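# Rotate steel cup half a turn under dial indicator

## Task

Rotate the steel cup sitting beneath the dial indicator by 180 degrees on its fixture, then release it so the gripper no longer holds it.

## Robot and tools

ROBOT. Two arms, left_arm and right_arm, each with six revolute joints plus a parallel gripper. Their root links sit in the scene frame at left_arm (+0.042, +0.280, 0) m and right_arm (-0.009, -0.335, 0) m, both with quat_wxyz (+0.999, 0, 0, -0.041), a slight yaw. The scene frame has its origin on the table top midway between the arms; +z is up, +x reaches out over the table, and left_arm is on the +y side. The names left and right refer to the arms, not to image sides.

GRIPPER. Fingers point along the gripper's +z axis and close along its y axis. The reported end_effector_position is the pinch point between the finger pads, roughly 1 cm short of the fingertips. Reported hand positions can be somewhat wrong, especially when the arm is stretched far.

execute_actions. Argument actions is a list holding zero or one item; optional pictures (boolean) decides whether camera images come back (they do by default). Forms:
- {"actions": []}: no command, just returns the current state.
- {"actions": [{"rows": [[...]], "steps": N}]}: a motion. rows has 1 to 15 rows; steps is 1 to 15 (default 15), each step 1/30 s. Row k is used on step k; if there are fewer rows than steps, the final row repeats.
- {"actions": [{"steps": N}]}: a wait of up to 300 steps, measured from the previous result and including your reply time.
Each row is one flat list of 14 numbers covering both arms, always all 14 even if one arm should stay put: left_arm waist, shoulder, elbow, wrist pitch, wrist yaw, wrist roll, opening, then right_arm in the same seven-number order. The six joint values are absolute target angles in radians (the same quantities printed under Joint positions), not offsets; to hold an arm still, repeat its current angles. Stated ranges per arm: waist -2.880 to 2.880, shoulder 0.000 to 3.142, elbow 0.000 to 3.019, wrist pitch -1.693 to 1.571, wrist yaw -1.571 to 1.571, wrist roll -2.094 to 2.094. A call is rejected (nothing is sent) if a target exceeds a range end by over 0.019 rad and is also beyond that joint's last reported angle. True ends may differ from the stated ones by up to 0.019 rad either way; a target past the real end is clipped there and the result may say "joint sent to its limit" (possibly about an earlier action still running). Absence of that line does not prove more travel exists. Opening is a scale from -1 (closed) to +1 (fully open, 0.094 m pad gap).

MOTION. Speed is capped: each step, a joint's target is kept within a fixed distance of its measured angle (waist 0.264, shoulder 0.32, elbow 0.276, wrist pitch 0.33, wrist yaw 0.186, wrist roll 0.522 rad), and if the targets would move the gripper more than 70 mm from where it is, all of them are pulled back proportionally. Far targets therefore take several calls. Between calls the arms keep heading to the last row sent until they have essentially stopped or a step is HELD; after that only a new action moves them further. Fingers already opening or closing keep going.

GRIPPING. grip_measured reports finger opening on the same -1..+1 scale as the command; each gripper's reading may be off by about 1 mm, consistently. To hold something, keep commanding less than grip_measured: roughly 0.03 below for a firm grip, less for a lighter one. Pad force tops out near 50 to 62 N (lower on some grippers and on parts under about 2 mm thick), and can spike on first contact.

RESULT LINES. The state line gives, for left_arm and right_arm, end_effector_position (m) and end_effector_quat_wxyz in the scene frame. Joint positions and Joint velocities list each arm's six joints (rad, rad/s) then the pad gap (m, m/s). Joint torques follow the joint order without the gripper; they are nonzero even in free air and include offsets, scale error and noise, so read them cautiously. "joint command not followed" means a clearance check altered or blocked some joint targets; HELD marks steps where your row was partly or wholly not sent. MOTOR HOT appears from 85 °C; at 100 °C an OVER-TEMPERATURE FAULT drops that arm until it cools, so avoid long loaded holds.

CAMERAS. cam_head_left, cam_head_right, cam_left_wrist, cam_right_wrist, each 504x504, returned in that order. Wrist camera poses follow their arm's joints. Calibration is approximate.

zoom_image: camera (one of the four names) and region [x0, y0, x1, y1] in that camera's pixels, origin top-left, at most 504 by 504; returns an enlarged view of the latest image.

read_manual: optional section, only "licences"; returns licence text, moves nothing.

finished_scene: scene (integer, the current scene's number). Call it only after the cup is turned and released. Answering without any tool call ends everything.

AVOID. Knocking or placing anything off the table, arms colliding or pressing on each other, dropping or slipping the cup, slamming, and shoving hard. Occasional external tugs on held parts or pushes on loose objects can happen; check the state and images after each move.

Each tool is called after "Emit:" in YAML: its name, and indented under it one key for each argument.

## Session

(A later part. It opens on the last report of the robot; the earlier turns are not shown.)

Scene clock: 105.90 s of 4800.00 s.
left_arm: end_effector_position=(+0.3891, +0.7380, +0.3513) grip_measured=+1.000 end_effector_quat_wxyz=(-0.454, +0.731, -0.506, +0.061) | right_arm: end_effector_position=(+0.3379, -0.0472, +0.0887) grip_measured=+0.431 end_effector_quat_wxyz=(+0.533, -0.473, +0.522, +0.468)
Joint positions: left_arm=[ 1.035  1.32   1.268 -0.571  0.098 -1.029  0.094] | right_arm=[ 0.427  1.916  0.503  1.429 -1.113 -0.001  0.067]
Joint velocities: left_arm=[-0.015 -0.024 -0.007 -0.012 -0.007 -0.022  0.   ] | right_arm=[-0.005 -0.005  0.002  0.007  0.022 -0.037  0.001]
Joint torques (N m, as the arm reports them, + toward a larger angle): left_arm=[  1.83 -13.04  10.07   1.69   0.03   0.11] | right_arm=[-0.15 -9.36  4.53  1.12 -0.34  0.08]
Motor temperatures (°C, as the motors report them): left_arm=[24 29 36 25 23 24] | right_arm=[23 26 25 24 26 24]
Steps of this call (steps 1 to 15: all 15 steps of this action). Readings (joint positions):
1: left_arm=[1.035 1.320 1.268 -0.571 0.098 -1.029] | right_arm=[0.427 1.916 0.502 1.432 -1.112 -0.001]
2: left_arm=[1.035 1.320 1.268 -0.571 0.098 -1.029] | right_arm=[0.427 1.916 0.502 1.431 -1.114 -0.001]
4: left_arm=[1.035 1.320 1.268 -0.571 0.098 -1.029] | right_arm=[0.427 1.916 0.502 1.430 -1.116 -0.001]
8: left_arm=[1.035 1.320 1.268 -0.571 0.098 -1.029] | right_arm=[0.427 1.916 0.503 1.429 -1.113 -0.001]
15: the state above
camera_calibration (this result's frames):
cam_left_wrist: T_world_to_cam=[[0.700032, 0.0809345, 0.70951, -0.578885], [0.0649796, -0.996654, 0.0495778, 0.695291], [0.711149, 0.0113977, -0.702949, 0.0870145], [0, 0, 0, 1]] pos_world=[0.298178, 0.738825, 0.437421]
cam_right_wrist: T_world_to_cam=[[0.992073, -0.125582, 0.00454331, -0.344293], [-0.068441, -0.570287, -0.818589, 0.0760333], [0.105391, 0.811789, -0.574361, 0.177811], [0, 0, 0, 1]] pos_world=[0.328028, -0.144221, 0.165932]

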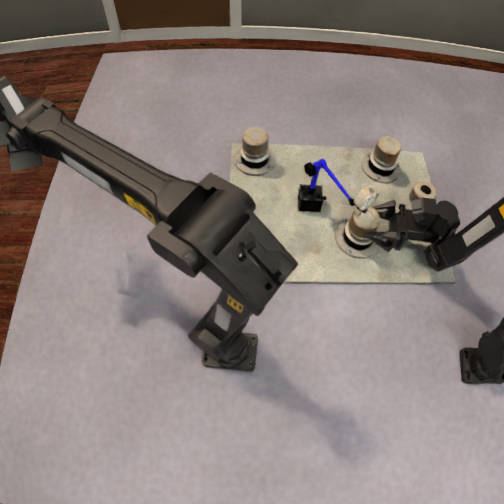

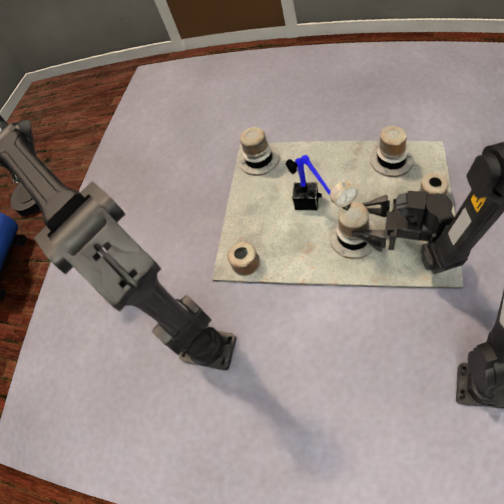

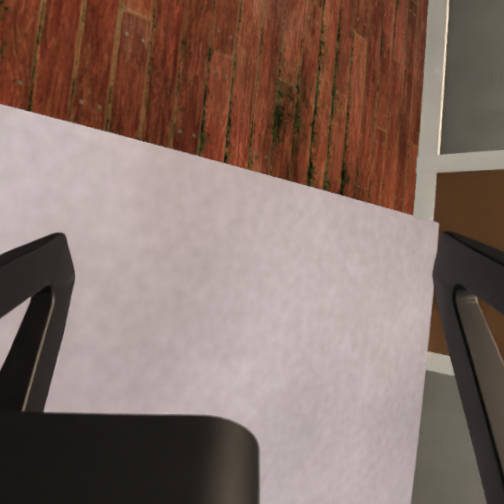

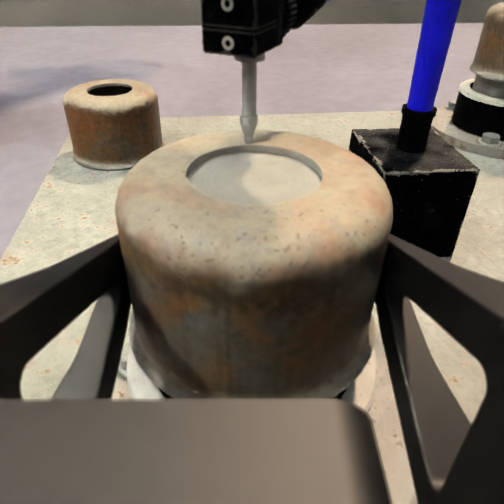

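Emit:
execute_actions:
  actions:
    - {"rows":[[1.035,1.32,1.268,-0.571,0.098,-1.029,1,0.46,1.925,0.455,1.45,-0.91,0,0.38],[1.035,1.32,1.268,-0.571,0.098,-1.029,1,0.46,1.925,0.455,1.45,-0.91,0,0.38],[1.035,1.32,1.268,-0.571,0.098,-1.029,1,0.51,1.915,0.42,1.48,-0.72,0,0.38],[1.035,1.32,1.268,-0.571,0.098,-1.029,1,0.51,1.915,0.42,1.48,-0.72,0,0.38],[1.035,1.32,1.268,-0.571,0.098,-1.029,1,0.57,1.905,0.385,1.51,-0.53,0,0.38],[1.035,1.32,1.268,-0.571,0.098,-1.029,1,0.57,1.905,0.385,1.51,-0.53,0,0.38],[1.035,1.32,1.268,-0.571,0.098,-1.029,1,0.645,1.9,0.365,1.525,-0.32,0,0.38],[1.035,1.32,1.268,-0.571,0.098,-1.029,1,0.645,1.9,0.365,1.525,-0.32,0,0.38],[1.035,1.32,1.268,-0.571,0.098,-1.029,1,0.72,1.9,0.35,1.54,-0.11,0,0.38],[1.035,1.32,1.268,-0.571,0.098,-1.029,1,0.72,1.9,0.35,1.54,-0.11,0,0.38],[1.035,1.32,1.268,-0.571,0.098,-1.029,1,0.805,1.9,0.345,1.548,0.098,0,0.38]],"steps":15}
  pictures: false

Emit:
execute_actions:
  actions:
    - {"rows":[[1.035,1.32,1.268,-0.571,0.098,-1.029,1,0.875,1.905,0.36,1.53,0.3,0,0.38],[1.035,1.32,1.268,-0.571,0.098,-1.029,1,0.875,1.905,0.36,1.53,0.3,0,0.38],[1.035,1.32,1.268,-0.571,0.098,-1.029,1,0.945,1.91,0.385,1.51,0.5,0,0.38],[1.035,1.32,1.268,-0.571,0.098,-1.029,1,0.945,1.91,0.385,1.51,0.5,0,0.38],[1.035,1.32,1.268,-0.571,0.098,-1.029,1,1.02,1.92,0.41,1.49,0.709,0,0.38],[1.035,1.32,1.268,-0.571,0.098,-1.029,1,1.02,1.92,0.41,1.49,0.709,0,0.38],[1.035,1.32,1.268,-0.571,0.098,-1.029,1,1.06,1.93,0.455,1.455,0.88,0,0.38],[1.035,1.32,1.268,-0.571,0.098,-1.029,1,1.06,1.93,0.455,1.455,0.88,0,0.38],[1.035,1.32,1.268,-0.571,0.098,-1.029,1,1.095,1.94,0.505,1.415,1.05,0,0.38],[1.035,1.32,1.268,-0.571,0.098,-1.029,1,1.095,1.94,0.505,1.415,1.05,0,0.38],[1.035,1.32,1.268,-0.571,0.098,-1.029,1,1.13,1.95,0.565,1.365,1.215,0,0.38]],"steps":15}
  pictures: false

Emit:
execute_actions:
  actions:
    - {"steps":6}

Scene clock: 126.37 s of 4800.00 s.
left_arm: end_effector_position=(+0.3891, +0.7380, +0.3513) grip_measured=+1.000 end_effector_quat_wxyz=(-0.454, +0.731, -0.506, +0.061) | right_arm: end_effector_position=(+0.3348, -0.0439, +0.0889) grip_measured=+0.433 end_effector_quat_wxyz=(+0.671, -0.232, +0.666, +0.227)
Joint positions: left_arm=[ 1.035  1.32   1.268 -0.571  0.098 -1.029  0.094] | right_arm=[ 0.813  1.883  0.318  1.57   0.07  -0.009  0.067]
Joint velocities: left_arm=[-0.024 -0.005  0.002 -0.007  0.022 -0.066  0.   ] | right_arm=[ 0.23  -0.005 -0.007 -0.017  0.608 -0.037 -0.   ]
Joint torques (N m, as the arm reports them, + toward a larger angle): left_arm=[  1.79 -13.06  10.07   1.69   0.03   0.1 ] | right_arm=[-2.17 -8.14  5.18  1.14  0.15  0.16]
Motor temperatures (°C, as the motors report them): left_arm=[24 29 36 25 23 24] | right_arm=[23 26 25 24 26 24]
Steps of this call (steps 1 to 15: the robot went on to your last target; steps 16 to 90: nothing new was sent; then 16.97 s passed at rest; steps 91 to 105: all 15 steps of this action). Readings (joint positions):
91: left_arm=[1.035 1.320 1.268 -0.571 0.098 -1.029] | right_arm=[0.432 1.915 0.491 1.436 -1.067 -0.002]
92: left_arm=[1.035 1.320 1.268 -0.571 0.098 -1.029] | right_arm=[0.447 1.909 0.469 1.452 -1.002 -0.003]
94: left_arm=[1.035 1.320 1.268 -0.571 0.098 -1.029] | right_arm=[0.485 1.899 0.426 1.482 -0.851 -0.006]
98: left_arm=[1.035 1.320 1.268 -0.571 0.098 -1.029] | right_arm=[0.593 1.886 0.355 1.536 -0.510 -0.008]
105: the state above

Scene clock: 126.87 s of 4800.00 s.
left_arm: end_effector_position=(+0.3891, +0.7380, +0.3513) grip_measured=+1.000 end_effector_quat_wxyz=(-0.454, +0.731, -0.506, +0.061) | right_arm: end_effector_position=(+0.3342, -0.0388, +0.0884) grip_measured=+0.433 end_effector_quat_wxyz=(+0.707, +0.046, +0.704, -0.047)
Joint positions: left_arm=[ 1.035  1.32   1.268 -0.571  0.098 -1.029  0.094] | right_arm=[ 1.157  1.924  0.543  1.391  1.206 -0.011  0.067]
Joint velocities: left_arm=[ 0.005  0.005  0.017 -0.007 -0.066 -0.007  0.   ] | right_arm=[-0.015 -0.015 -0.007 -0.051 -0.051 -0.066 -0.   ]
Joint torques (N m, as the arm reports them, + toward a larger angle): left_arm=[  1.83 -13.05  10.06   1.7    0.03   0.1 ] | right_arm=[-2.86 -9.59  6.16  0.82  0.39  0.17]
Motor temperatures (°C, as the motors report them): left_arm=[24 29 36 25 23 24] | right_arm=[23 26 25 24 26 24]
Steps of this call (steps 1 to 15: all 15 steps of this action). Readings (joint positions):
1: left_arm=[1.035 1.320 1.268 -0.571 0.098 -1.029] | right_arm=[0.832 1.883 0.318 1.570 0.127 -0.009]
2: left_arm=[1.035 1.320 1.268 -0.571 0.098 -1.029] | right_arm=[0.864 1.883 0.321 1.567 0.206 -0.009]
4: left_arm=[1.035 1.320 1.268 -0.571 0.098 -1.029] | right_arm=[0.930 1.883 0.336 1.552 0.382 -0.009]
8: left_arm=[1.035 1.320 1.268 -0.571 0.098 -1.029] | right_arm=[1.055 1.893 0.400 1.502 0.754 -0.009]
15: the state above

Scene clock: 127.07 s of 4800.00 s.
left_arm: end_effector_position=(+0.3891, +0.7380, +0.3513) grip_measured=+1.000 end_effector_quat_wxyz=(-0.454, +0.731, -0.506, +0.061) | right_arm: end_effector_position=(+0.3342, -0.0388, +0.0883) grip_measured=+0.433 end_effector_quat_wxyz=(+0.707, +0.046, +0.704, -0.047)
Joint positions: left_arm=[ 1.035  1.32   1.268 -0.571  0.098 -1.029  0.094] | right_arm=[ 1.157  1.924  0.543  1.391  1.206 -0.011  0.067]
Joint velocities: left_arm=[-0.024 -0.015 -0.017  0.002 -0.007 -0.066  0.   ] | right_arm=[ 0.005  0.005  0.012  0.002  0.007  0.037 -0.002]
Joint torques (N m, as the arm reports them, + toward a larger angle): left_arm=[  1.78 -13.06  10.06   1.69   0.03   0.1 ] | right_arm=[-2.55 -9.37  6.11  0.61  0.41  0.17]
Motor temperatures (°C, as the motors report them): left_arm=[24 29 36 25 23 24] | right_arm=[23 26 25 24 26 24]
Steps of this call (steps 1 to 6: the robot went on to your last target). Readings (joint positions):
1: left_arm=[1.035 1.320 1.268 -0.571 0.098 -1.029] | right_arm=[1.157 1.924 0.543 1.391 1.206 -0.011]
2: left_arm=[1.035 1.320 1.268 -0.571 0.098 -1.029] | right_arm=[1.157 1.924 0.543 1.391 1.206 -0.011]
4: left_arm=[1.035 1.320 1.268 -0.571 0.098 -1.029] | right_arm=[1.157 1.924 0.543 1.391 1.206 -0.011]
6: the state above
camera_calibration (this result's frames):
cam_left_wrist: T_world_to_cam=[[0.700032, 0.0809345, 0.70951, -0.578885], [0.0649796, -0.996654, 0.0495778, 0.695291], [0.711149, 0.0113977, -0.702949, 0.0870145], [0, 0, 0, 1]] pos_world=[0.298178, 0.738825, 0.437421]
cam_right_wrist: T_world_to_cam=[[-0.143088, -0.989672, -0.00865626, 0.00749702], [-0.570414, 0.0896121, -0.816454, 0.273403], [0.808798, -0.111887, -0.577345, -0.0994713], [0, 0, 0, 1]] pos_world=[0.237478, -0.0282101, 0.165857]

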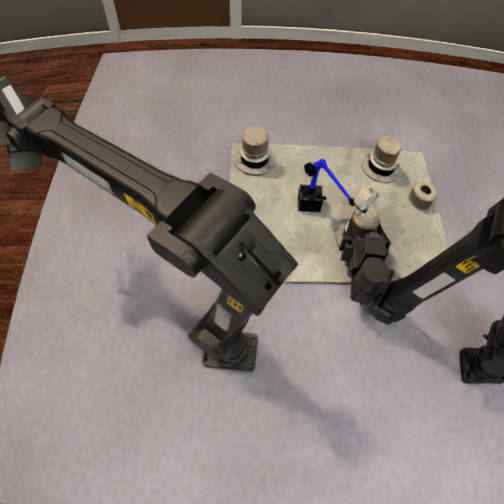

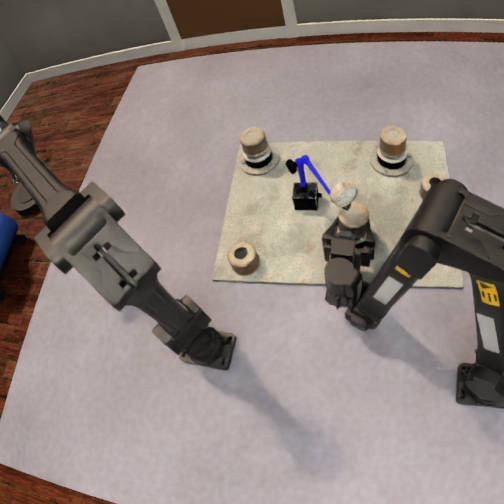

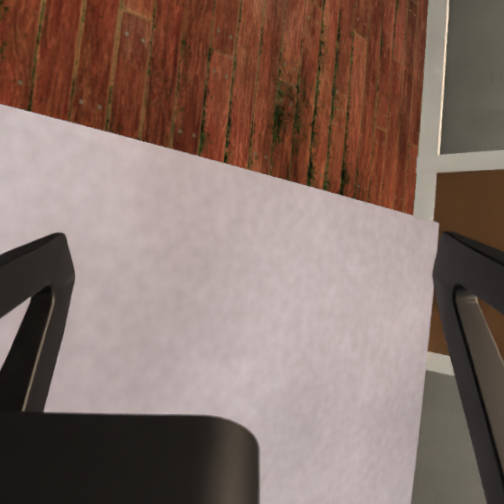

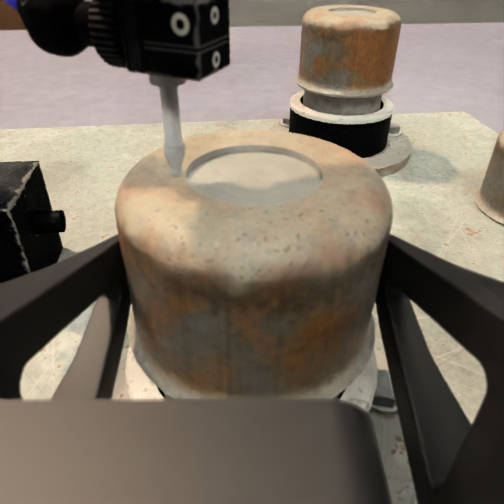

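Emit:
execute_actions:
  actions:
    - {"rows":[[1.035,1.32,1.268,-0.571,0.098,-1.029,1,1.155,1.925,0.55,1.39,1.206,0,1]],"steps":15}
  pictures: false

Emit:
finished_scene:
  scene: 2

Scene clock: 131.93 s of 4800.00 s.
left_arm: end_effector_position=(+0.3891, +0.7380, +0.3513) grip_measured=+1.000 end_effector_quat_wxyz=(-0.454, +0.731, -0.506, +0.061) | right_arm: end_effector_position=(+0.3338, -0.0384, +0.0883) grip_measured=+1.000 end_effector_quat_wxyz=(+0.707, +0.046, +0.704, -0.046)
Joint positions: left_arm=[ 1.035  1.32   1.268 -0.571  0.098 -1.029  0.094] | right_arm=[ 1.159  1.924  0.543  1.391  1.206 -0.009  0.094]
Joint velocities: left_arm=[ 0.005 -0.015  0.002 -0.002  0.007  0.066  0.   ] | right_arm=[-0.005  0.005  0.012  0.007 -0.022 -0.051  0.   ]
Joint torques (N m, as the arm reports them, + toward a larger angle): left_arm=[  1.81 -13.07  10.06   1.69   0.03   0.1 ] | right_arm=[ -0.76 -10.82   4.76   1.56  -0.02   0.16]
Motor temperatures (°C, as the motors report them): left_arm=[24 29 36 25 23 24] | right_arm=[23 26 25 24 26 24]
Steps of this call (steps 1 to 15: the robot went on to your last target; steps 16 to 90: nothing new was sent; then 1.37 s passed at rest; steps 91 to 105: all 15 steps of this action). Readings (joint positions):
91: left_arm=[1.035 1.320 1.268 -0.571 0.098 -1.029] | right_arm=[1.159 1.924 0.543 1.391 1.206 -0.010]
92: left_arm=[1.035 1.320 1.268 -0.571 0.098 -1.029] | right_arm=[1.159 1.924 0.543 1.391 1.206 -0.010]
94: left_arm=[1.035 1.320 1.268 -0.571 0.098 -1.029] | right_arm=[1.159 1.924 0.543 1.391 1.206 -0.010]
98: left_arm=[1.035 1.320 1.268 -0.571 0.098 -1.029] | right_arm=[1.159 1.924 0.543 1.391 1.206 -0.010]
105: the state above

The scene is finished: the task was done.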